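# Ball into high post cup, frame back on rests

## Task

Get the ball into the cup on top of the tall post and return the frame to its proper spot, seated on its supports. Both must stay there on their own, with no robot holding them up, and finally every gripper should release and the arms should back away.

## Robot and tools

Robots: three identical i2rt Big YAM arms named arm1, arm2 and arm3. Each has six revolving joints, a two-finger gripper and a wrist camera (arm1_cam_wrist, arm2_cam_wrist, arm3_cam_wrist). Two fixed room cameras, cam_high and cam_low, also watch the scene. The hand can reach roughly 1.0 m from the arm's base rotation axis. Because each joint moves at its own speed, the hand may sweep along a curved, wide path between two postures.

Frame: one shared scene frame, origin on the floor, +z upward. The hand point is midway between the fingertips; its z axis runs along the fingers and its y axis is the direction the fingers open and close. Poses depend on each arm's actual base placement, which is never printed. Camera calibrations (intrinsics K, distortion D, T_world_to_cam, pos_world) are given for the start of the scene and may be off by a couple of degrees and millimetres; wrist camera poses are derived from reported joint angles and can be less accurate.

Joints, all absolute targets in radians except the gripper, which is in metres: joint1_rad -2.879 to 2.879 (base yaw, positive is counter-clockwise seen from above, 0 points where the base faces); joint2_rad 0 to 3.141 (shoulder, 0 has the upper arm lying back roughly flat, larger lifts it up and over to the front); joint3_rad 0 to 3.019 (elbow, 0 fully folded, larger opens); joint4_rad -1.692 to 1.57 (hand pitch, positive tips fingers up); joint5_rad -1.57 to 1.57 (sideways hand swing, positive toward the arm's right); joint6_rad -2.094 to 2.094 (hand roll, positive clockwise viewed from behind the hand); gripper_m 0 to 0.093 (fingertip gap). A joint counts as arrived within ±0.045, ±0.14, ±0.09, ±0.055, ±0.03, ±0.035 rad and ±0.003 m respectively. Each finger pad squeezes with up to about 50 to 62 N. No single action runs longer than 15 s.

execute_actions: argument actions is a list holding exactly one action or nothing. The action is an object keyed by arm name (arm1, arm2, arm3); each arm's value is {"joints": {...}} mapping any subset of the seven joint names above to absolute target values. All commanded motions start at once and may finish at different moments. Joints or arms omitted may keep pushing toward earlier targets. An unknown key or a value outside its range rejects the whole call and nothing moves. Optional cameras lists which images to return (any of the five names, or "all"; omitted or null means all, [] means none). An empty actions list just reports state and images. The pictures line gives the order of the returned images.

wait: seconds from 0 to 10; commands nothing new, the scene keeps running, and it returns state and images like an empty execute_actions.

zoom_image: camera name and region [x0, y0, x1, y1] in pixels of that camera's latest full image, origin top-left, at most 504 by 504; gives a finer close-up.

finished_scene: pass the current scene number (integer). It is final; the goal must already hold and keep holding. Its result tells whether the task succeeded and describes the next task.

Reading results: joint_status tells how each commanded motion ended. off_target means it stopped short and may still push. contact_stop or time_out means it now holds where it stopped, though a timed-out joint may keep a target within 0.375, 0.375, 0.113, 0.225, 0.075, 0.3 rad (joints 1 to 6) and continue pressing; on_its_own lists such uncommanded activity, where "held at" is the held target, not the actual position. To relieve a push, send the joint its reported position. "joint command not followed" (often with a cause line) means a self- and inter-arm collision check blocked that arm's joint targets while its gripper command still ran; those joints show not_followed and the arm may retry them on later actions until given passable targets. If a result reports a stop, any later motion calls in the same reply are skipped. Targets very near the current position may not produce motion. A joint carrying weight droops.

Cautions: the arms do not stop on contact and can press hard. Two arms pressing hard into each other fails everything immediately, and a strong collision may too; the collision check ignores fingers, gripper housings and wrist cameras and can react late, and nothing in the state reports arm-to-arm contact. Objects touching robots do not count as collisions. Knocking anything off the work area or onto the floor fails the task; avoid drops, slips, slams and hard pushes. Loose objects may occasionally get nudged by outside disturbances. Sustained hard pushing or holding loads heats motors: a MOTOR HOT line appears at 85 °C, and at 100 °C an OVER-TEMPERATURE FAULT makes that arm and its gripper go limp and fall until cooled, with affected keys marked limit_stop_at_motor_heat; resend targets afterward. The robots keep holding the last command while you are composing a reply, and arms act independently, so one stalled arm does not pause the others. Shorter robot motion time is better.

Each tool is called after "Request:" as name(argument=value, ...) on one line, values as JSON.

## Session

Request:
execute_actions(actions=[])

Scene clock: 0.00 s.
Motor temperatures (°C, as the motors report them): arm1=[24 24 26 22 23 24] | arm2=[25 26 23 23 25 24] | arm3=[23 24 26 24 22 23]
arm1.joint_positions: joint1_rad=-0.436 joint2_rad=+0.563 joint3_rad=+1.440 joint4_rad=-1.403 joint5_rad=-0.114 joint6_rad=+0.283 gripper_m=+0.094
arm1.joint_status: not commanded
arm1.hand: x=+1.2722 y=+0.0600 z=+1.3520 quat_wxyz=(-0.011, -0.818, +0.275, +0.506) (m; scene frame)
arm2.joint_positions: joint1_rad=+0.030 joint2_rad=+0.651 joint3_rad=+1.435 joint4_rad=-1.164 joint5_rad=+0.052 joint6_rad=+0.001 gripper_m=+0.094
arm2.joint_status: not commanded
arm2.hand: x=-0.5871 y=+1.0411 z=+1.3929 quat_wxyz=(-0.488, -0.399, -0.722, +0.285) (m; scene frame)
arm3.joint_positions: joint1_rad=+0.353 joint2_rad=+0.566 joint3_rad=+1.391 joint4_rad=-1.147 joint5_rad=+0.065 joint6_rad=-0.341 gripper_m=+0.095
arm3.joint_status: not commanded
arm3.hand: x=-0.6814 y=-1.0309 z=+1.3718 quat_wxyz=(-0.511, +0.618, -0.523, -0.288) (m; scene frame)
pictures: arm1_cam_wrist, arm2_cam_wrist, arm3_cam_wrist, cam_high, cam_low
camera_calibration (this result's frames):
arm1_cam_wrist: T_world_to_cam=[[0.436503, 0.848336, -0.299651, -0.1992], [0.760136, -0.525908, -0.381593, -0.411063], [-0.481308, -0.0612088, -0.874412, 1.91992], [0, 0, 0, 1]] pos_world=[1.32349, 0.0703227, 1.46225]
arm2_cam_wrist: T_world_to_cam=[[-0.858852, -0.511912, 0.0178814, 0.00160845], [-0.44008, 0.719573, -0.537164, -0.257431], [0.262114, -0.469213, -0.843288, 1.94153], [0, 0, 0, 1]] pos_world=[-0.620811, 1.09706, 1.49896]
arm3_cam_wrist: T_world_to_cam=[[0.939222, -0.0744213, 0.335147, 0.10284], [0.125101, -0.83491, -0.535981, -0.0369437], [0.319706, 0.545332, -0.774856, 1.96716], [0, 0, 0, 1]] pos_world=[-0.720881, -1.09595, 1.47]
Images, in order (width x height): arm1_cam_wrist 896x504, arm2_cam_wrist 896x504, arm3_cam_wrist 896x504, cam_high 896x504, cam_low 896x504.

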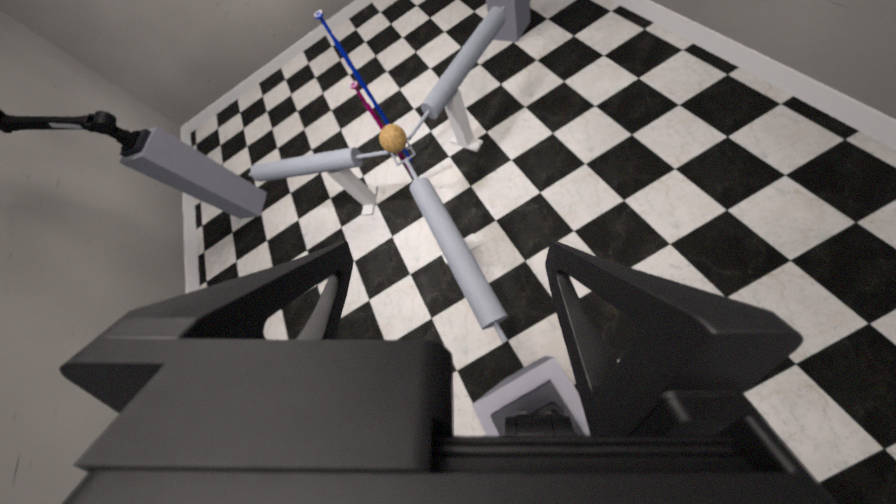

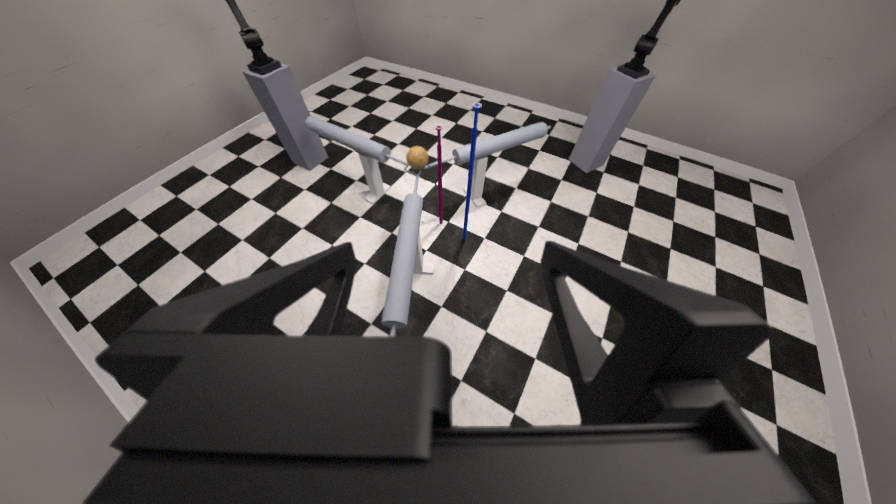

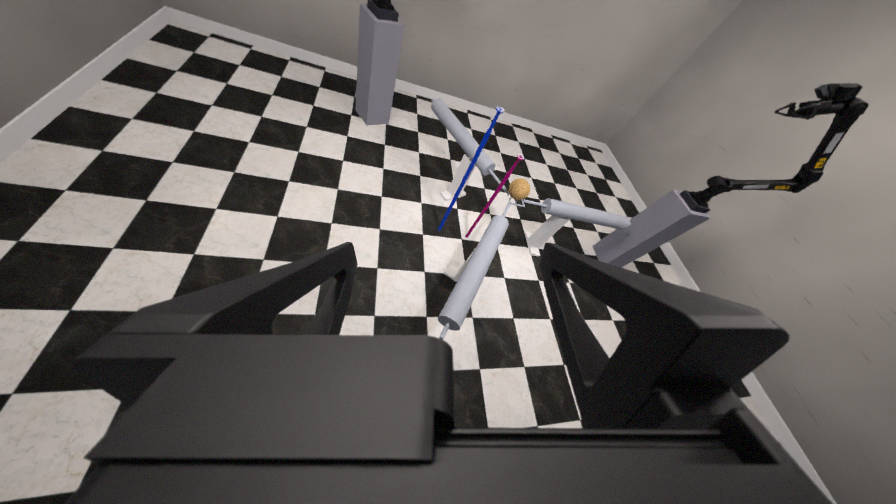

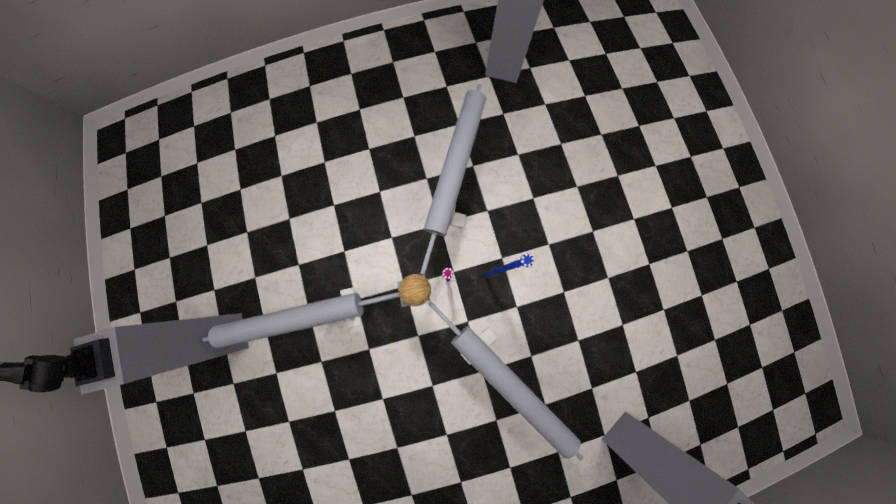

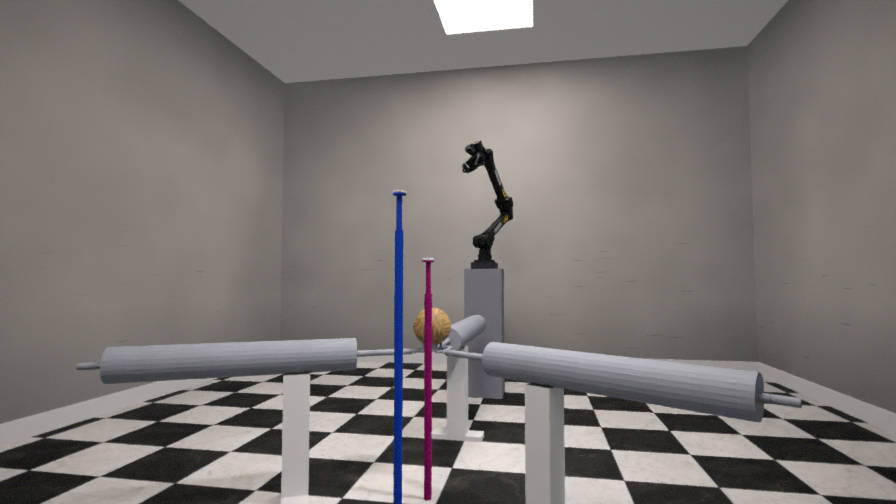

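Request:
execute_actions(actions=[{"arm1":{"joints":{"joint1_rad":-0.07,"joint5_rad":0,"joint2_rad":1.6,"joint3_rad":0.9,"joint4_rad":-0.08,"joint6_rad":-0.03}},"arm2":{"joints":{"joint1_rad":0.42,"joint5_rad":0,"joint2_rad":2.3,"joint3_rad":1.275,"joint4_rad":-0.52,"joint6_rad":0.49}},"arm3":{"joints":{"joint1_rad":-0.215,"joint5_rad":0,"joint2_rad":2.35,"joint3_rad":1.51,"joint4_rad":-0.72,"joint6_rad":-0.14}}}], cameras=[])

Request:
execute_actions(actions=[{"arm1":{"joints":{"joint2_rad":2.04,"joint3_rad":0.525}}}])

Scene clock: 18.70 s.
Motor temperatures (°C, as the motors report them): arm1=[24 24 29 22 23 24] | arm2=[25 26 25 23 25 24] | arm3=[23 24 29 24 22 23]
arm1.joint_positions: joint1_rad=-0.073 joint2_rad=+1.589 joint3_rad=+0.888 joint4_rad=-0.105 joint5_rad=-0.001 joint6_rad=-0.015 gripper_m=+0.094
arm1.joint_status: all done
arm1.hand: x=+0.8934 y=+0.0381 z=+0.8791 quat_wxyz=(+0.018, -0.925, +0.023, +0.378) (m; scene frame)
arm2.joint_positions: joint1_rad=+0.415 joint2_rad=+2.303 joint3_rad=+1.273 joint4_rad=-0.533 joint5_rad=+0.001 joint6_rad=+0.480 gripper_m=+0.094
arm2.joint_status: all done
arm2.hand: x=-0.2902 y=+0.9614 z=+0.5944 quat_wxyz=(-0.006, -0.510, -0.860, +0.005) (m; scene frame)
arm3.joint_positions: joint1_rad=-0.213 joint2_rad=+2.343 joint3_rad=+1.503 joint4_rad=-0.727 joint5_rad=+0.000 joint6_rad=-0.154 gripper_m=+0.095
arm3.joint_status: all done
arm3.hand: x=-0.3497 y=-0.8001 z=+0.6007 quat_wxyz=(+0.000, +0.494, -0.869, -0.004) (m; scene frame)
pictures: none
No camera images: the call's "cameras" was empty. Leave "cameras" out to get every camera's image.

Scene clock: 19.93 s.
Motor temperatures (°C, as the motors report them): arm1=[24 24 28 22 23 24] | arm2=[25 26 25 23 25 24] | arm3=[23 24 29 24 22 23]
arm1.joint_positions: joint1_rad=-0.073 joint2_rad=+2.055 joint3_rad=+0.521 joint4_rad=-0.085 joint5_rad=-0.001 joint6_rad=-0.015 gripper_m=+0.094
arm1.joint_status: all done
arm1.hand: x=+1.1881 y=+0.0194 z=+0.5982 quat_wxyz=(+0.001, -0.999, +0.027, -0.019) (m; scene frame)
arm2.joint_positions: joint1_rad=+0.415 joint2_rad=+2.303 joint3_rad=+1.273 joint4_rad=-0.533 joint5_rad=+0.001 joint6_rad=+0.480 gripper_m=+0.094
arm2.joint_status: not commanded
arm2.hand: x=-0.2902 y=+0.9614 z=+0.5944 quat_wxyz=(-0.006, -0.510, -0.860, +0.005) (m; scene frame)
arm3.joint_positions: joint1_rad=-0.213 joint2_rad=+2.343 joint3_rad=+1.503 joint4_rad=-0.727 joint5_rad=+0.000 joint6_rad=-0.154 gripper_m=+0.095
arm3.joint_status: not commanded
arm3.hand: x=-0.3497 y=-0.8001 z=+0.6007 quat_wxyz=(+0.000, +0.494, -0.869, -0.004) (m; scene frame)
pictures: arm1_cam_wrist, arm2_cam_wrist, arm3_cam_wrist, cam_high, cam_low
camera_calibration (this result's frames):
arm1_cam_wrist: T_world_to_cam=[[0.0569105, 0.998379, 0.00118903, -0.0858584], [0.788046, -0.0456521, 0.613921, -1.29408], [0.61298, -0.0340016, -0.789366, -0.133676], [0, 0, 0, 1]] pos_world=[1.10662, 0.0220964, 0.689047]
arm2_cam_wrist: T_world_to_cam=[[-0.881844, -0.471478, 0.00768141, 0.19058], [-0.380496, 0.721106, 0.57899, -1.146], [-0.27852, 0.507656, -0.815299, 0.0403052], [0, 0, 0, 1]] pos_world=[-0.25676, 0.895778, 0.694917]
arm3_cam_wrist: T_world_to_cam=[[0.860944, -0.508697, -0.00155145, -0.105711], [-0.411422, -0.698099, 0.585994, -1.05115], [-0.299177, -0.50387, -0.810314, 0.103166], [0, 0, 0, 1]] pos_world=[-0.310591, -0.7356, 0.699402]
Images, in order (width x height): arm1_cam_wrist 896x504, arm2_cam_wrist 896x504, arm3_cam_wrist 896x504, cam_high 896x504, cam_low 896x504.

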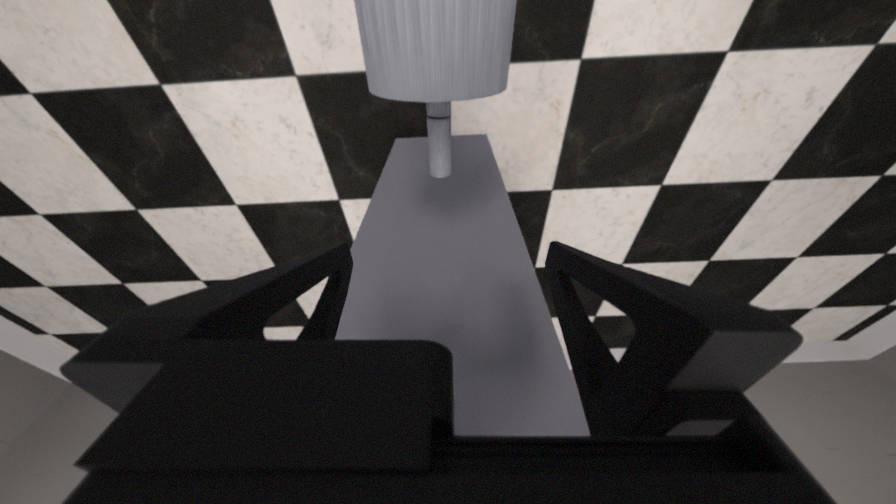

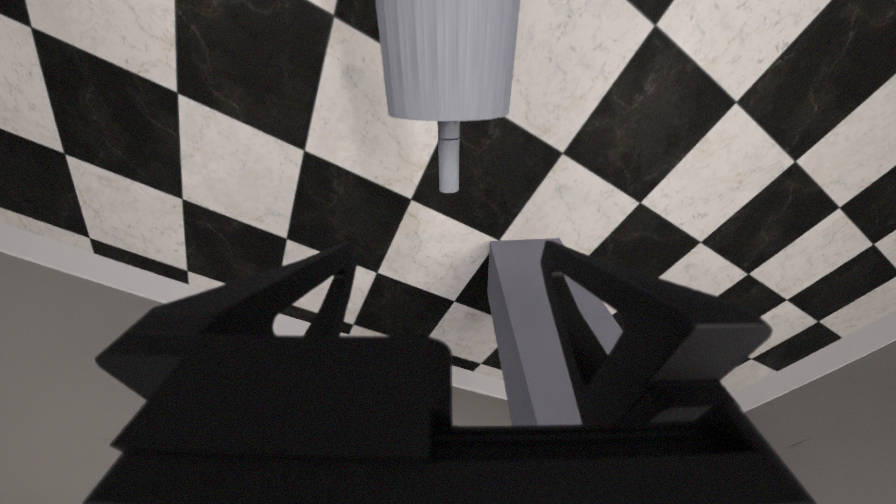

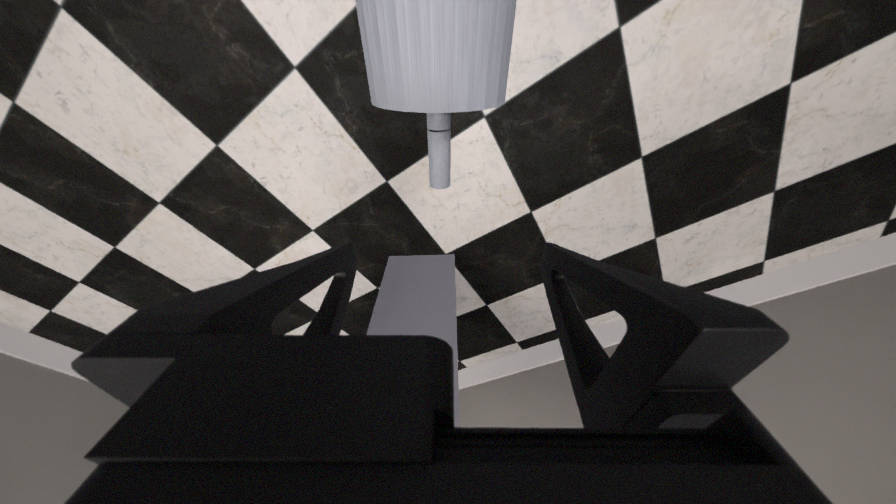

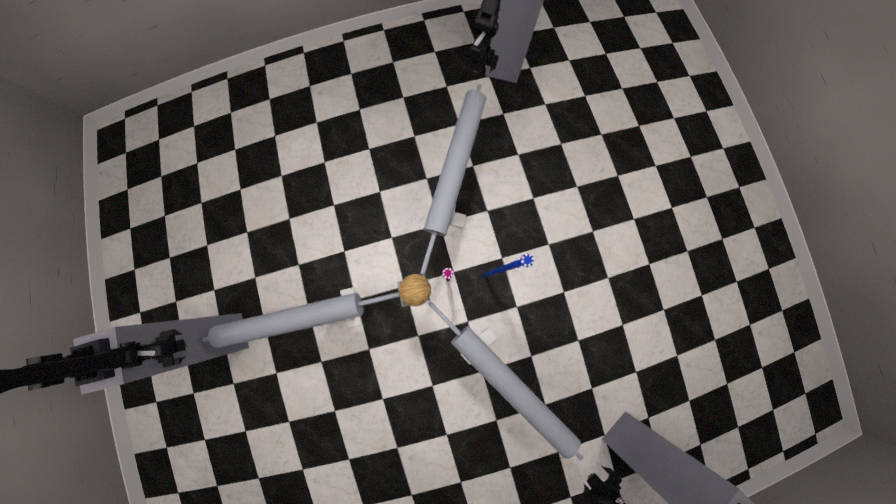

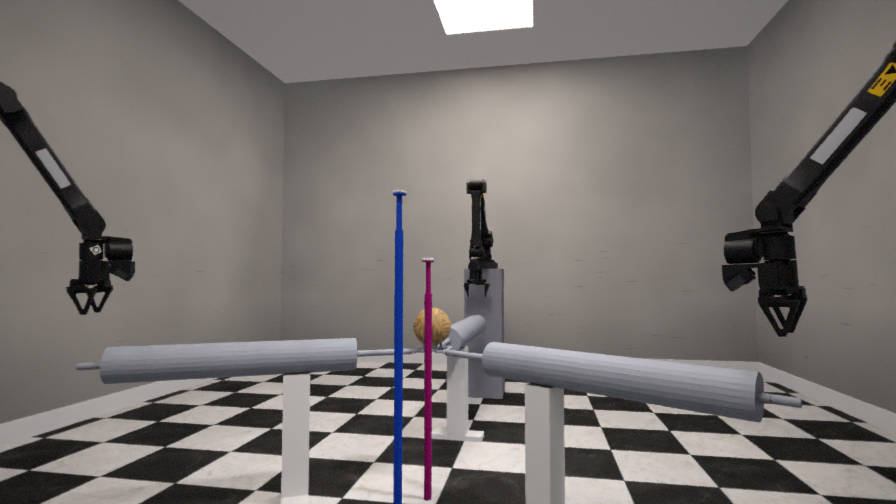

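Request:
execute_actions(actions=[{"arm1":{"joints":{"joint1_rad":-0.025,"joint6_rad":0.02,"joint2_rad":2.4,"joint3_rad":0.6,"joint4_rad":0.14}},"arm2":{"joints":{"joint1_rad":0.395,"joint6_rad":0.465,"joint2_rad":2.53,"joint3_rad":1.34,"joint4_rad":-0.4}},"arm3":{"joints":{"joint1_rad":-0.19,"joint6_rad":-0.11,"joint2_rad":2.54,"joint3_rad":1.56,"joint4_rad":-0.63}}}], cameras=[])

Request:
execute_actions(actions=[{"arm1":{"joints":{"joint2_rad":2.58}},"arm2":{"joints":{"joint2_rad":2.68}},"arm3":{"joints":{"joint2_rad":2.69}}}], cameras=[])

Request:
execute_actions(actions=[{"arm1":{"joints":{"joint3_rad":0.73,"joint4_rad":0.285}},"arm2":{"joints":{"joint3_rad":1.45,"joint4_rad":-0.32}},"arm3":{"joints":{"joint3_rad":1.675,"joint4_rad":-0.535}}}])

Scene clock: 30.77 s.
Motor temperatures (°C, as the motors report them): arm1=[24 25 27 22 23 24] | arm2=[25 27 25 23 25 24] | arm3=[23 25 28 24 22 23]
arm1.joint_positions: joint1_rad=-0.031 joint2_rad=+2.409 joint3_rad=+0.604 joint4_rad=+0.123 joint5_rad=-0.001 joint6_rad=+0.005 gripper_m=+0.094
arm1.joint_status: all done
arm1.hand: x=+1.2143 y=+0.0084 z=+0.5085 quat_wxyz=(+0.002, -0.999, +0.016, -0.050) (m; scene frame)
arm2.joint_positions: joint1_rad=+0.412 joint2_rad=+2.534 joint3_rad=+1.337 joint4_rad=-0.410 joint5_rad=+0.001 joint6_rad=+0.475 gripper_m=+0.094
arm2.joint_status: all done
arm2.hand: x=-0.3092 y=+0.9715 z=+0.4906 quat_wxyz=(+0.016, -0.509, -0.861, +0.004) (m; scene frame)
arm3.joint_positions: joint1_rad=-0.205 joint2_rad=+2.548 joint3_rad=+1.549 joint4_rad=-0.637 joint5_rad=+0.000 joint6_rad=-0.125 gripper_m=+0.095
arm3.joint_status: all done
arm3.hand: x=-0.3708 y=-0.8169 z=+0.4962 quat_wxyz=(+0.032, +0.485, -0.874, +0.009) (m; scene frame)
pictures: none
No camera images: the call's "cameras" was empty. Leave "cameras" out to get every camera's image.

Scene clock: 32.00 s.
Motor temperatures (°C, as the motors report them): arm1=[24 25 27 22 23 24] | arm2=[25 27 25 23 25 24] | arm3=[23 25 28 24 22 23]
arm1.joint_positions: joint1_rad=-0.031 joint2_rad=+2.589 joint3_rad=+0.604 joint4_rad=+0.129 joint5_rad=-0.001 joint6_rad=+0.005 gripper_m=+0.094
arm1.joint_status: all done
arm1.hand: x=+1.2899 y=+0.0065 z=+0.4763 quat_wxyz=(+0.001, -0.990, +0.017, -0.137) (m; scene frame)
arm2.joint_positions: joint1_rad=+0.412 joint2_rad=+2.685 joint3_rad=+1.337 joint4_rad=-0.409 joint5_rad=+0.001 joint6_rad=+0.474 gripper_m=+0.094
arm2.joint_status: all done
arm2.hand: x=-0.3685 y=+1.0108 z=+0.4229 quat_wxyz=(+0.090, -0.507, -0.857, -0.001) (m; scene frame)
arm3.joint_positions: joint1_rad=-0.205 joint2_rad=+2.695 joint3_rad=+1.550 joint4_rad=-0.637 joint5_rad=+0.000 joint6_rad=-0.125 gripper_m=+0.095
arm3.joint_status: all done
arm3.hand: x=-0.4120 y=-0.8668 z=+0.4217 quat_wxyz=(+0.099, +0.483, -0.869, +0.036) (m; scene frame)
pictures: none
No camera images: the call's "cameras" was empty. Leave "cameras" out to get every camera's image.

Scene clock: 32.90 s.
Motor temperatures (°C, as the motors report them): arm1=[24 25 27 22 23 24] | arm2=[25 28 25 23 25 24] | arm3=[23 25 28 24 22 23]
arm1.joint_positions: joint1_rad=-0.031 joint2_rad=+2.587 joint3_rad=+0.734 joint4_rad=+0.264 joint5_rad=+0.002 joint6_rad=+0.016 gripper_m=+0.094
arm1.joint_status: all done
arm1.hand: x=+1.1781 y=+0.0103 z=+0.4511 quat_wxyz=(+0.004, -1.000, +0.021, -0.004) (m; scene frame)
arm2.joint_positions: joint1_rad=+0.412 joint2_rad=+2.672 joint3_rad=+1.443 joint4_rad=-0.329 joint5_rad=+0.001 joint6_rad=+0.474 gripper_m=+0.094
arm2.joint_status: all done
arm2.hand: x=-0.2927 y=+0.9598 z=+0.4369 quat_wxyz=(-0.009, -0.509, -0.861, +0.005) (m; scene frame)
arm3.joint_positions: joint1_rad=-0.205 joint2_rad=+2.696 joint3_rad=+1.615 joint4_rad=-0.567 joint5_rad=+0.001 joint6_rad=-0.124 gripper_m=+0.095
arm3.joint_status: all done
arm3.hand: x=-0.3778 y=-0.8251 z=+0.4272 quat_wxyz=(+0.037, +0.485, -0.874, +0.012) (m; scene frame)
pictures: arm1_cam_wrist, arm2_cam_wrist, arm3_cam_wrist, cam_high, cam_low
camera_calibration (this result's frames):
arm1_cam_wrist: T_world_to_cam=[[0.045702, 0.998939, 0.00567099, -0.06482], [0.806257, -0.0402372, 0.590195, -1.20715], [0.589797, -0.0224008, -0.807241, -0.208708], [0, 0, 0, 1]] pos_world=[1.09934, 0.0115034, 0.544346]
arm2_cam_wrist: T_world_to_cam=[[-0.880228, -0.474526, 0.00491975, 0.193474], [-0.385888, 0.721766, 0.574582, -1.05484], [-0.276205, 0.503865, -0.818432, -0.0822883], [0, 0, 0, 1]] pos_world=[-0.259478, 0.894619, 0.537794]
arm3_cam_wrist: T_world_to_cam=[[0.849908, -0.52682, -0.01084, -0.10966], [-0.394589, -0.649947, 0.649514, -0.959532], [-0.349222, -0.54775, -0.760272, -0.134971], [0, 0, 0, 1]] pos_world=[-0.332555, -0.755346, 0.519427]
Images, in order (width x height): arm1_cam_wrist 896x504, arm2_cam_wrist 896x504, arm3_cam_wrist 896x504, cam_high 896x504, cam_low 896x504.

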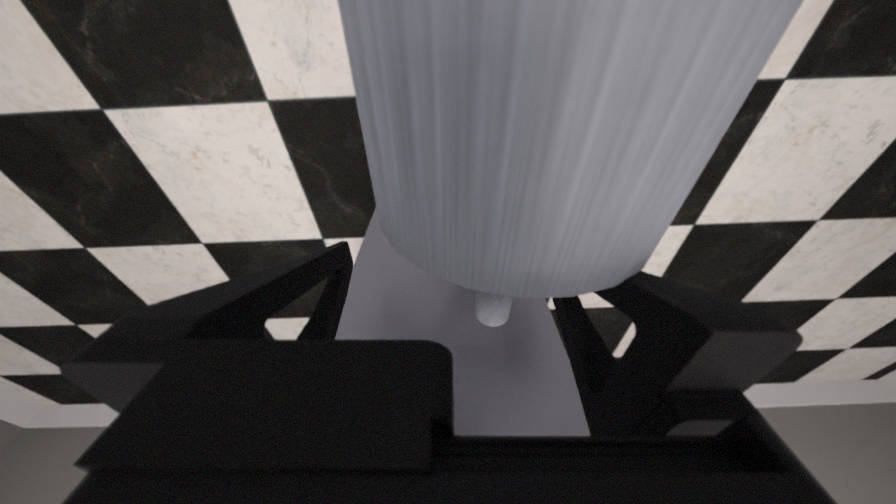

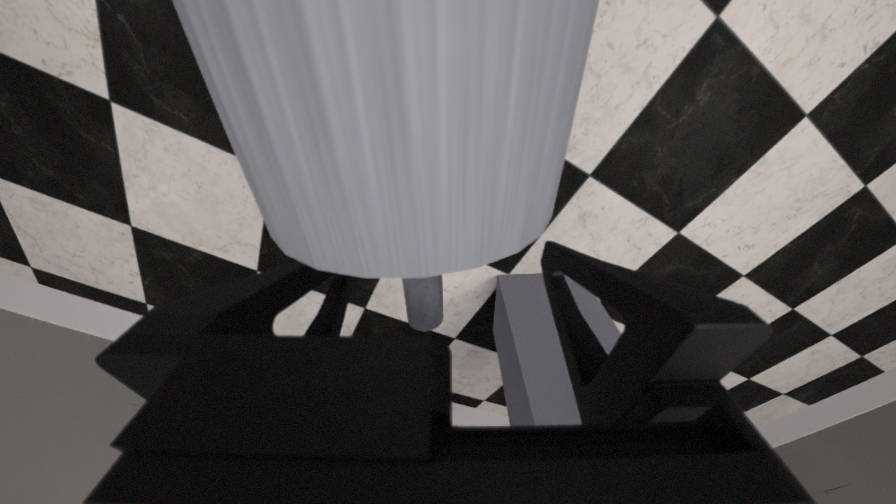

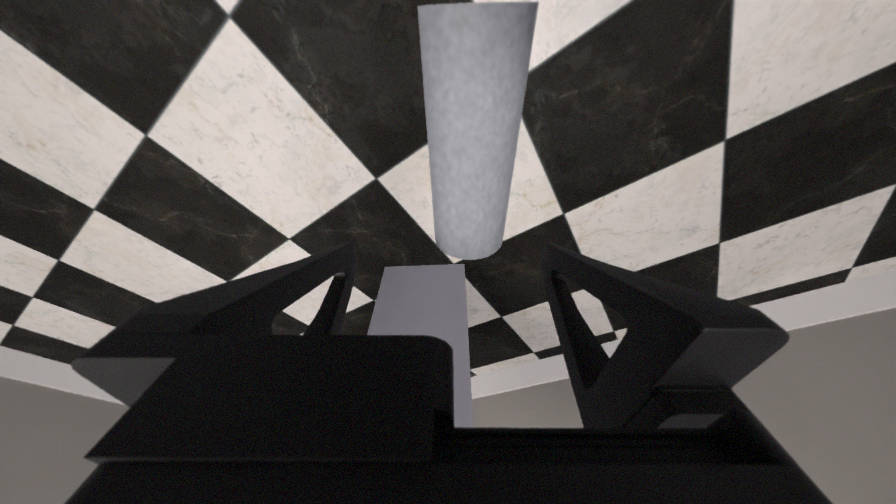

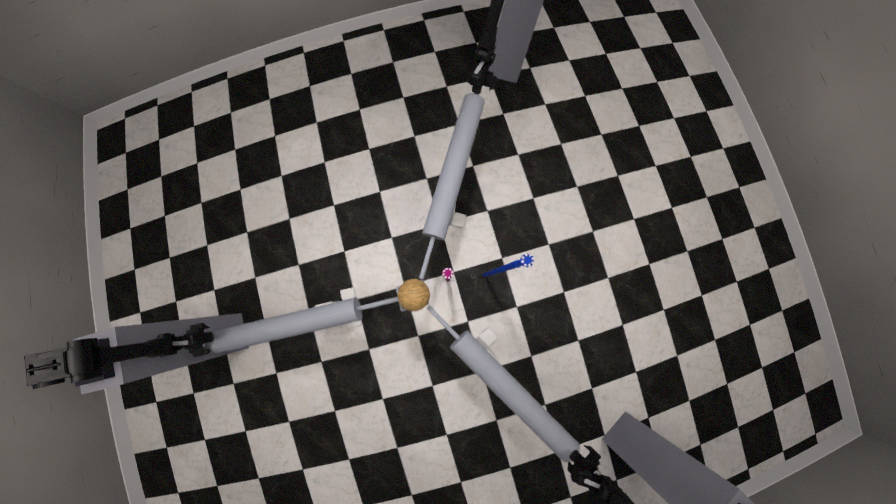

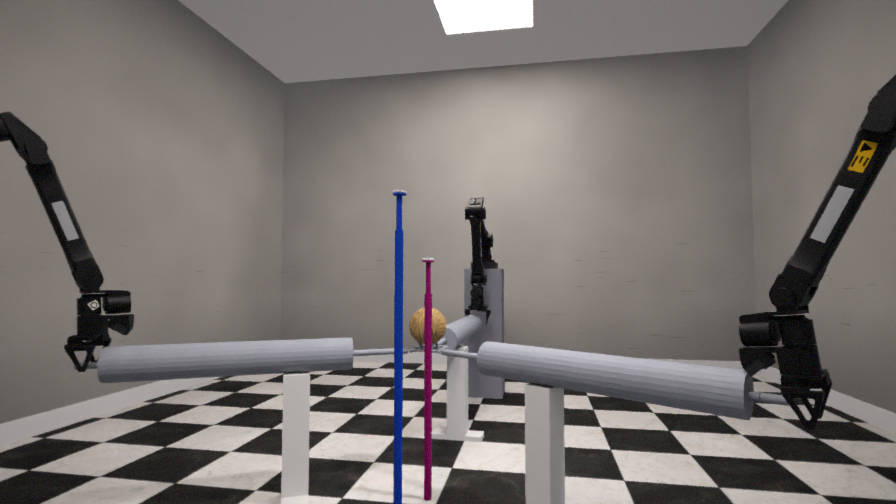

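Request:
execute_actions(actions=[{"arm1":{"joints":{"joint1_rad":-0.1,"joint6_rad":-0.06,"joint3_rad":0.715}},"arm2":{"joints":{"joint1_rad":0.44,"joint3_rad":1.42}},"arm3":{"joints":{"joint3_rad":1.6,"joint4_rad":-0.64,"joint2_rad":2.63}}}], cameras=[])

Request:
execute_actions(actions=[{"arm3":{"joints":{"joint3_rad":1.74,"joint4_rad":-0.585,"joint2_rad":2.69}}}])

Scene clock: 40.53 s.
Motor temperatures (°C, as the motors report them): arm1=[24 25 27 22 23 24] | arm2=[25 28 24 23 25 24] | arm3=[23 26 29 24 22 23]
arm1.joint_positions: joint1_rad=-0.099 joint2_rad=+2.587 joint3_rad=+0.732 joint4_rad=+0.268 joint5_rad=+0.002 joint6_rad=-0.045 gripper_m=+0.094
arm1.joint_status: all done
arm1.hand: x=+1.1790 y=+0.0285 z=+0.4513 quat_wxyz=(+0.004, -1.000, +0.025, -0.003) (m; scene frame)
arm2.joint_positions: joint1_rad=+0.426 joint2_rad=+2.672 joint3_rad=+1.427 joint4_rad=-0.329 joint5_rad=+0.001 joint6_rad=+0.474 gripper_m=+0.094
arm2.joint_status: all done
arm2.hand: x=-0.2970 y=+0.9712 z=+0.4347 quat_wxyz=(-0.001, -0.503, -0.864, +0.005) (m; scene frame)
arm3.joint_positions: joint1_rad=-0.204 joint2_rad=+2.650 joint3_rad=+1.607 joint4_rad=-0.629 joint5_rad=+0.001 joint6_rad=-0.124 gripper_m=+0.095
arm3.joint_status: all done
arm3.hand: x=-0.3765 y=-0.8234 z=+0.4515 quat_wxyz=(+0.048, +0.485, -0.873, +0.016) (m; scene frame)
pictures: none
No camera images: the call's "cameras" was empty. Leave "cameras" out to get every camera's image.

Scene clock: 41.43 s.
Motor temperatures (°C, as the motors report them): arm1=[24 25 27 22 23 24] | arm2=[25 28 24 23 25 24] | arm3=[23 26 29 24 22 23]
arm1.joint_positions: joint1_rad=-0.099 joint2_rad=+2.587 joint3_rad=+0.732 joint4_rad=+0.268 joint5_rad=+0.002 joint6_rad=-0.045 gripper_m=+0.094
arm1.joint_status: not commanded
arm1.hand: x=+1.1790 y=+0.0285 z=+0.4513 quat_wxyz=(+0.004, -1.000, +0.025, -0.003) (m; scene frame)
arm2.joint_positions: joint1_rad=+0.426 joint2_rad=+2.672 joint3_rad=+1.427 joint4_rad=-0.329 joint5_rad=+0.001 joint6_rad=+0.474 gripper_m=+0.094
arm2.joint_status: not commanded
arm2.hand: x=-0.2970 y=+0.9712 z=+0.4347 quat_wxyz=(-0.001, -0.503, -0.864, +0.005) (m; scene frame)
arm3.joint_positions: joint1_rad=-0.204 joint2_rad=+2.669 joint3_rad=+1.722 joint4_rad=-0.592 joint5_rad=+0.001 joint6_rad=-0.124 gripper_m=+0.095
arm3.joint_status: all done
arm3.hand: x=-0.3352 y=-0.7727 z=+0.4636 quat_wxyz=(-0.013, +0.485, -0.874, -0.009) (m; scene frame)
pictures: arm1_cam_wrist, arm2_cam_wrist, arm3_cam_wrist, cam_high, cam_low
camera_calibration (this result's frames):
arm1_cam_wrist: T_world_to_cam=[[0.0525554, 0.998607, 0.0045828, -0.0906322], [0.807526, -0.0451979, 0.588097, -1.20771], [0.587486, -0.0272069, -0.808777, -0.205114], [0, 0, 0, 1]] pos_world=[1.10052, 0.0303395, 0.544775]
arm2_cam_wrist: T_world_to_cam=[[-0.873574, -0.486527, 0.0126631, 0.205324], [-0.387616, 0.71124, 0.586423, -1.05892], [-0.294317, 0.507375, -0.809906, -0.103521], [0, 0, 0, 1]] pos_world=[-0.261558, 0.905567, 0.534534]
arm3_cam_wrist: T_world_to_cam=[[0.849949, -0.526857, 0.00304003, -0.124313], [-0.436768, -0.701364, 0.563314, -0.946244], [-0.294653, -0.480116, -0.826237, 0.0374402], [0, 0, 0, 1]] pos_world=[-0.296598, -0.711181, 0.564345]
Images, in order (width x height): arm1_cam_wrist 896x504, arm2_cam_wrist 896x504, arm3_cam_wrist 896x504, cam_high 896x504, cam_low 896x504.

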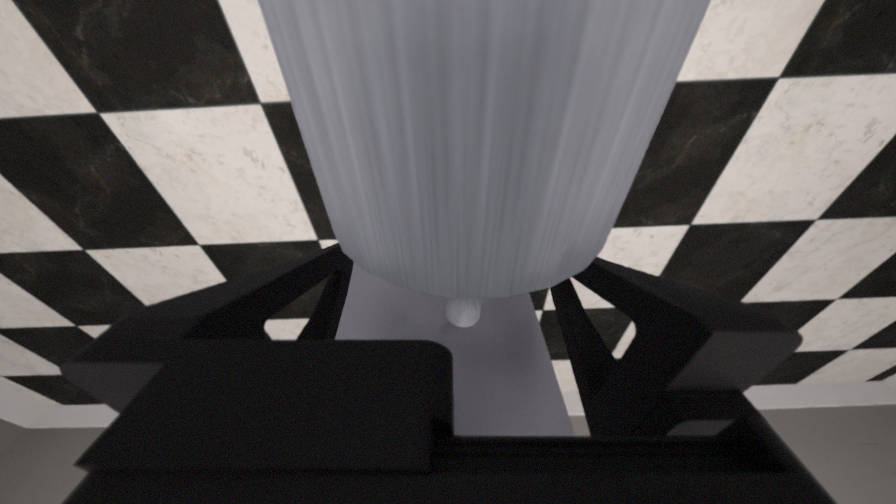

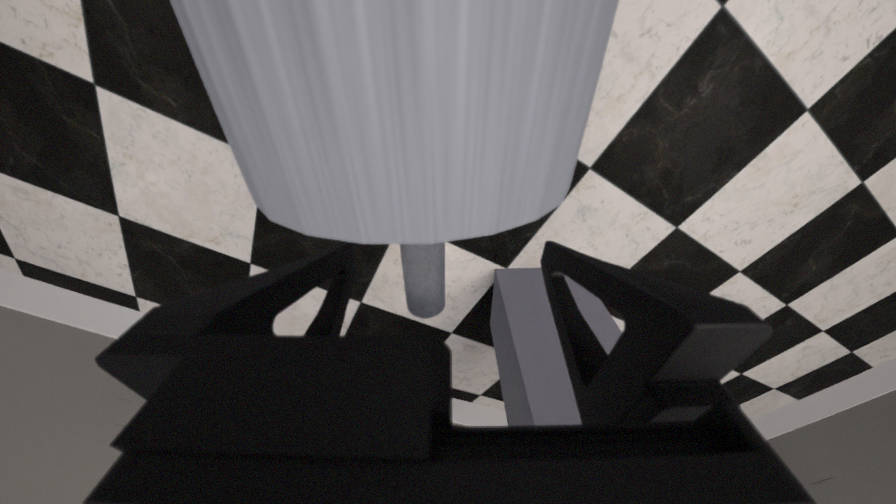

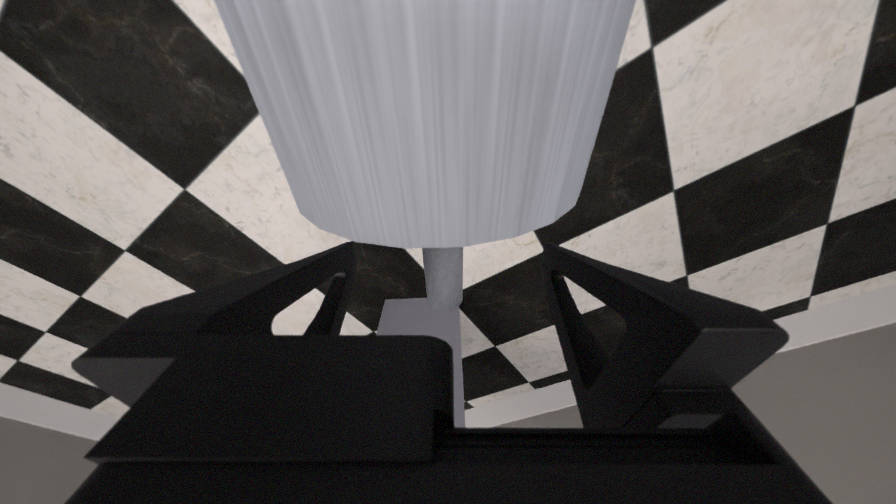

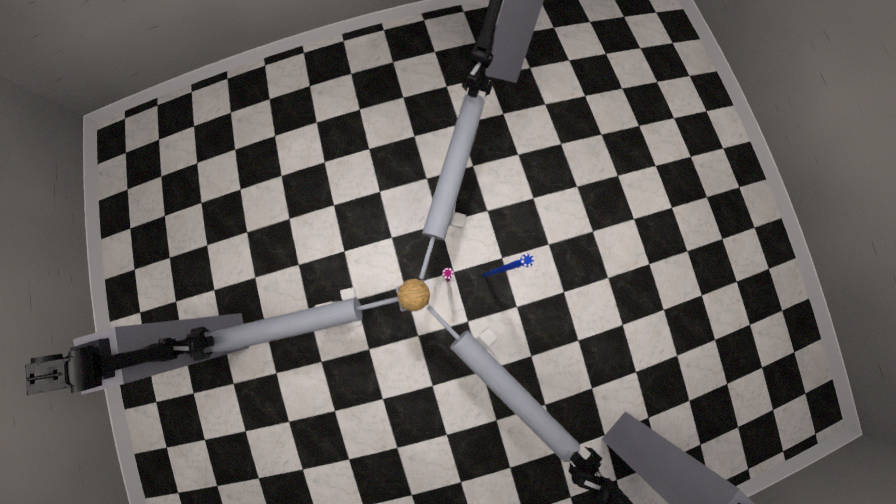

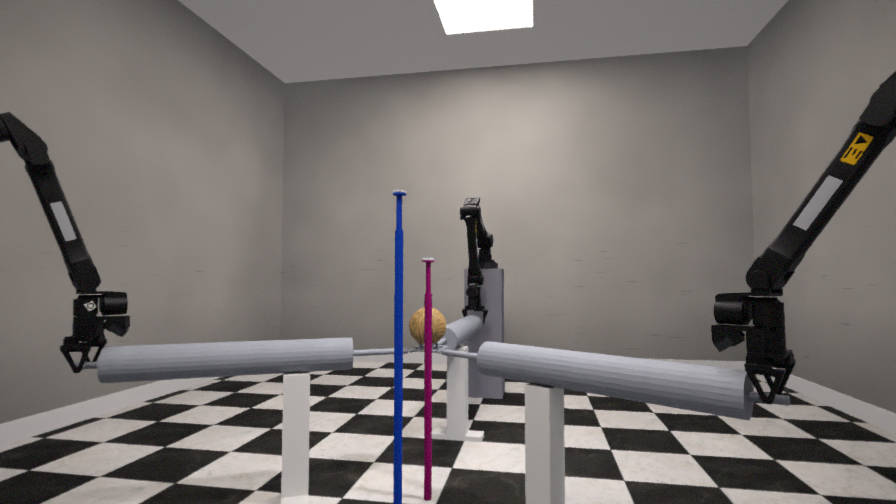

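Request:
execute_actions(actions=[{"arm1":{"joints":{"joint1_rad":-0.13,"joint6_rad":-0.09,"joint3_rad":0.7}},"arm2":{"joints":{"joint1_rad":0.46,"joint6_rad":0.52,"joint3_rad":1.445}},"arm3":{"joints":{"joint2_rad":2.72}}}], cameras=[])

Request:
execute_actions(actions=[{"arm1":{"joints":{"gripper_m":0}},"arm2":{"joints":{"gripper_m":0}},"arm3":{"joints":{"gripper_m":0}}}])

Scene clock: 46.00 s.
Motor temperatures (°C, as the motors report them): arm1=[24 25 27 22 23 24] | arm2=[25 28 24 23 25 24] | arm3=[23 26 29 24 22 23]
arm1.joint_positions: joint1_rad=-0.123 joint2_rad=+2.587 joint3_rad=+0.717 joint4_rad=+0.269 joint5_rad=+0.002 joint6_rad=-0.075 gripper_m=+0.094
arm1.joint_status: all done
arm1.hand: x=+1.1887 y=+0.0338 z=+0.4530 quat_wxyz=(+0.003, -1.000, +0.022, -0.010) (m; scene frame)
arm2.joint_positions: joint1_rad=+0.448 joint2_rad=+2.672 joint3_rad=+1.427 joint4_rad=-0.329 joint5_rad=+0.001 joint6_rad=+0.510 gripper_m=+0.094
arm2.joint_status: all done
arm2.hand: x=-0.2909 y=+0.9807 z=+0.4346 quat_wxyz=(-0.001, -0.509, -0.861, +0.005) (m; scene frame)
arm3.joint_positions: joint1_rad=-0.204 joint2_rad=+2.690 joint3_rad=+1.722 joint4_rad=-0.592 joint5_rad=+0.001 joint6_rad=-0.124 gripper_m=+0.095
arm3.joint_status: all done
arm3.hand: x=-0.3413 y=-0.7801 z=+0.4509 quat_wxyz=(-0.003, +0.485, -0.874, -0.005) (m; scene frame)
pictures: none
No camera images: the call's "cameras" was empty. Leave "cameras" out to get every camera's image.

Scene clock: 46.73 s.
Motor temperatures (°C, as the motors report them): arm1=[24 25 27 22 23 24] | arm2=[25 28 24 23 25 24] | arm3=[23 26 29 24 22 23]
arm1.joint_positions: joint1_rad=-0.124 joint2_rad=+2.587 joint3_rad=+0.717 joint4_rad=+0.270 joint5_rad=+0.007 joint6_rad=-0.077 gripper_m=+0.018
arm1.joint_status: gripper_m off_target (ended at +0.018, target +0.000)
arm1.hand: x=+1.1887 y=+0.0351 z=+0.4530 quat_wxyz=(+0.005, -1.000, +0.021, -0.009) (m; scene frame)
arm2.joint_positions: joint1_rad=+0.449 joint2_rad=+2.672 joint3_rad=+1.428 joint4_rad=-0.327 joint5_rad=-0.003 joint6_rad=+0.511 gripper_m=+0.018
arm2.joint_status: gripper_m off_target (ended at +0.018, target +0.000)
arm2.hand: x=-0.2896 y=+0.9809 z=+0.4347 quat_wxyz=(-0.003, -0.509, -0.861, +0.003) (m; scene frame)
arm3.joint_positions: joint1_rad=-0.204 joint2_rad=+2.690 joint3_rad=+1.722 joint4_rad=-0.593 joint5_rad=-0.001 joint6_rad=-0.132 gripper_m=+0.019
arm3.joint_status: gripper_m off_target (ended at +0.019, target +0.000)
arm3.hand: x=-0.3420 y=-0.7797 z=+0.4509 quat_wxyz=(-0.003, +0.489, -0.872, -0.006) (m; scene frame)
pictures: arm1_cam_wrist, arm2_cam_wrist, arm3_cam_wrist, cam_high, cam_low
camera_calibration (this result's frames):
arm1_cam_wrist: T_world_to_cam=[[0.046009, 0.998908, 0.00809912, -0.0915561], [0.799547, -0.0416845, 0.599156, -1.21187], [0.598839, -0.0210909, -0.800592, -0.226669], [0, 0, 0, 1]] pos_world=[1.1089, 0.0361592, 0.545373]
arm2_cam_wrist: T_world_to_cam=[[-0.8802, -0.474528, 0.00846325, 0.204734], [-0.38036, 0.715968, 0.58542, -1.06507], [-0.283858, 0.512067, -0.810686, -0.10752], [0, 0, 0, 1]] pos_world=[-0.255425, 0.914769, 0.534618]
arm3_cam_wrist: T_world_to_cam=[[0.854455, -0.519522, -0.00152206, -0.112848], [-0.422175, -0.69605, 0.58076, -0.945705], [-0.302777, -0.495591, -0.814074, 0.00127245], [0, 0, 0, 1]] pos_world=[-0.302444, -0.716255, 0.550091]
Images, in order (width x height): arm1_cam_wrist 896x504, arm2_cam_wrist 896x504, arm3_cam_wrist 896x504, cam_high 896x504, cam_low 896x504.

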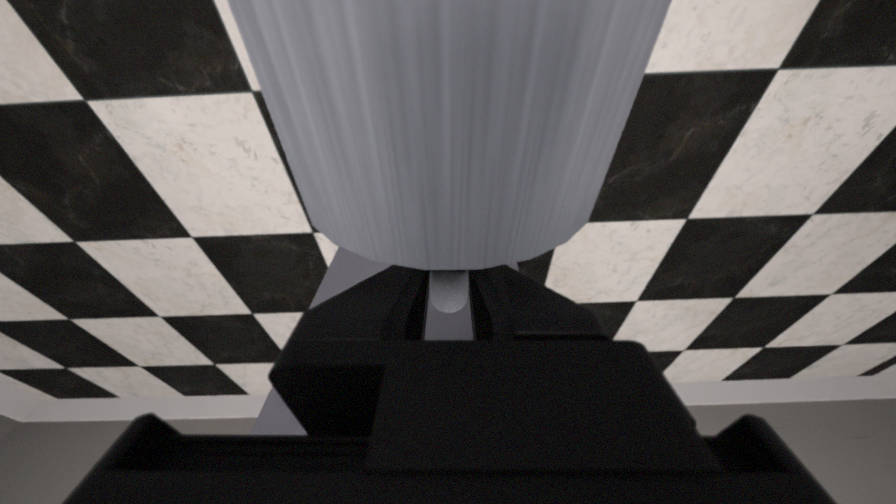

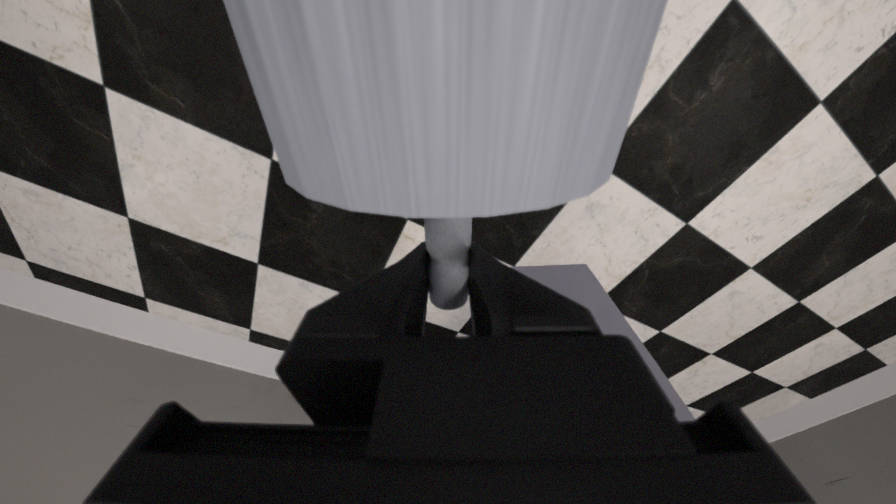

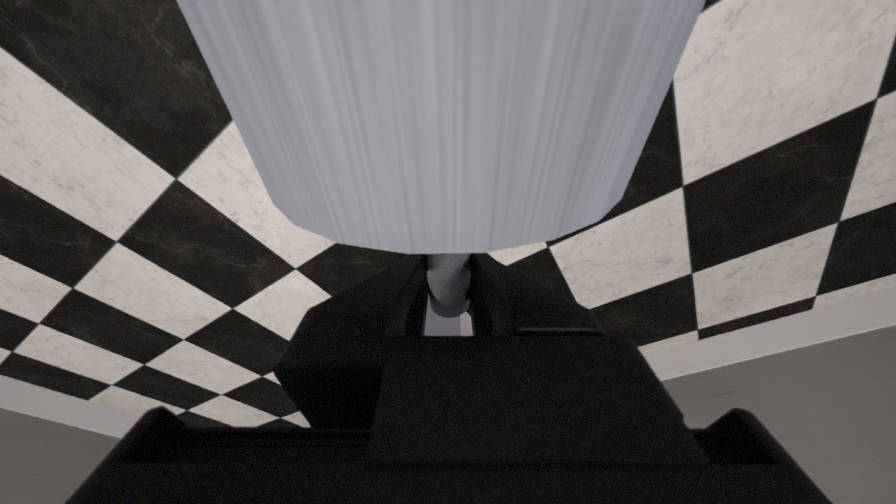

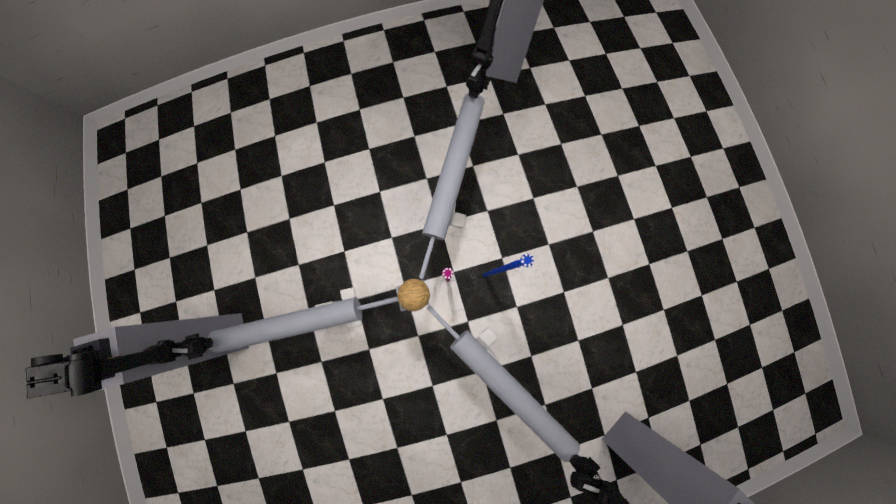

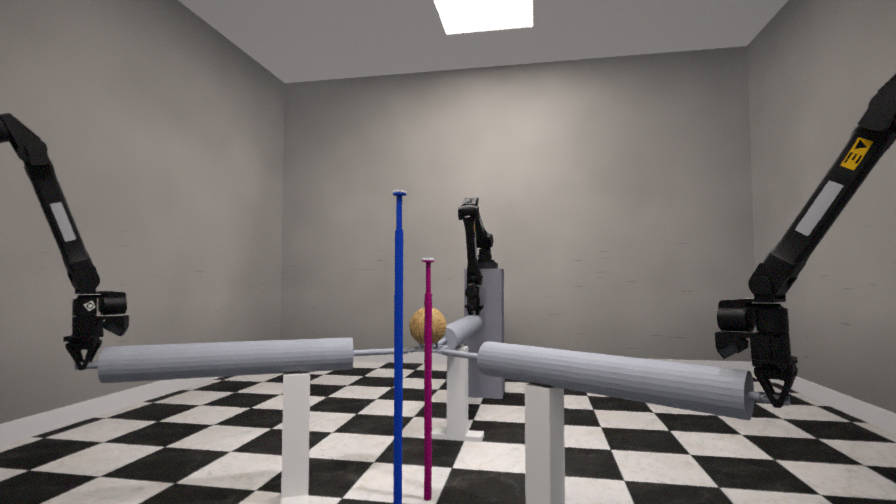

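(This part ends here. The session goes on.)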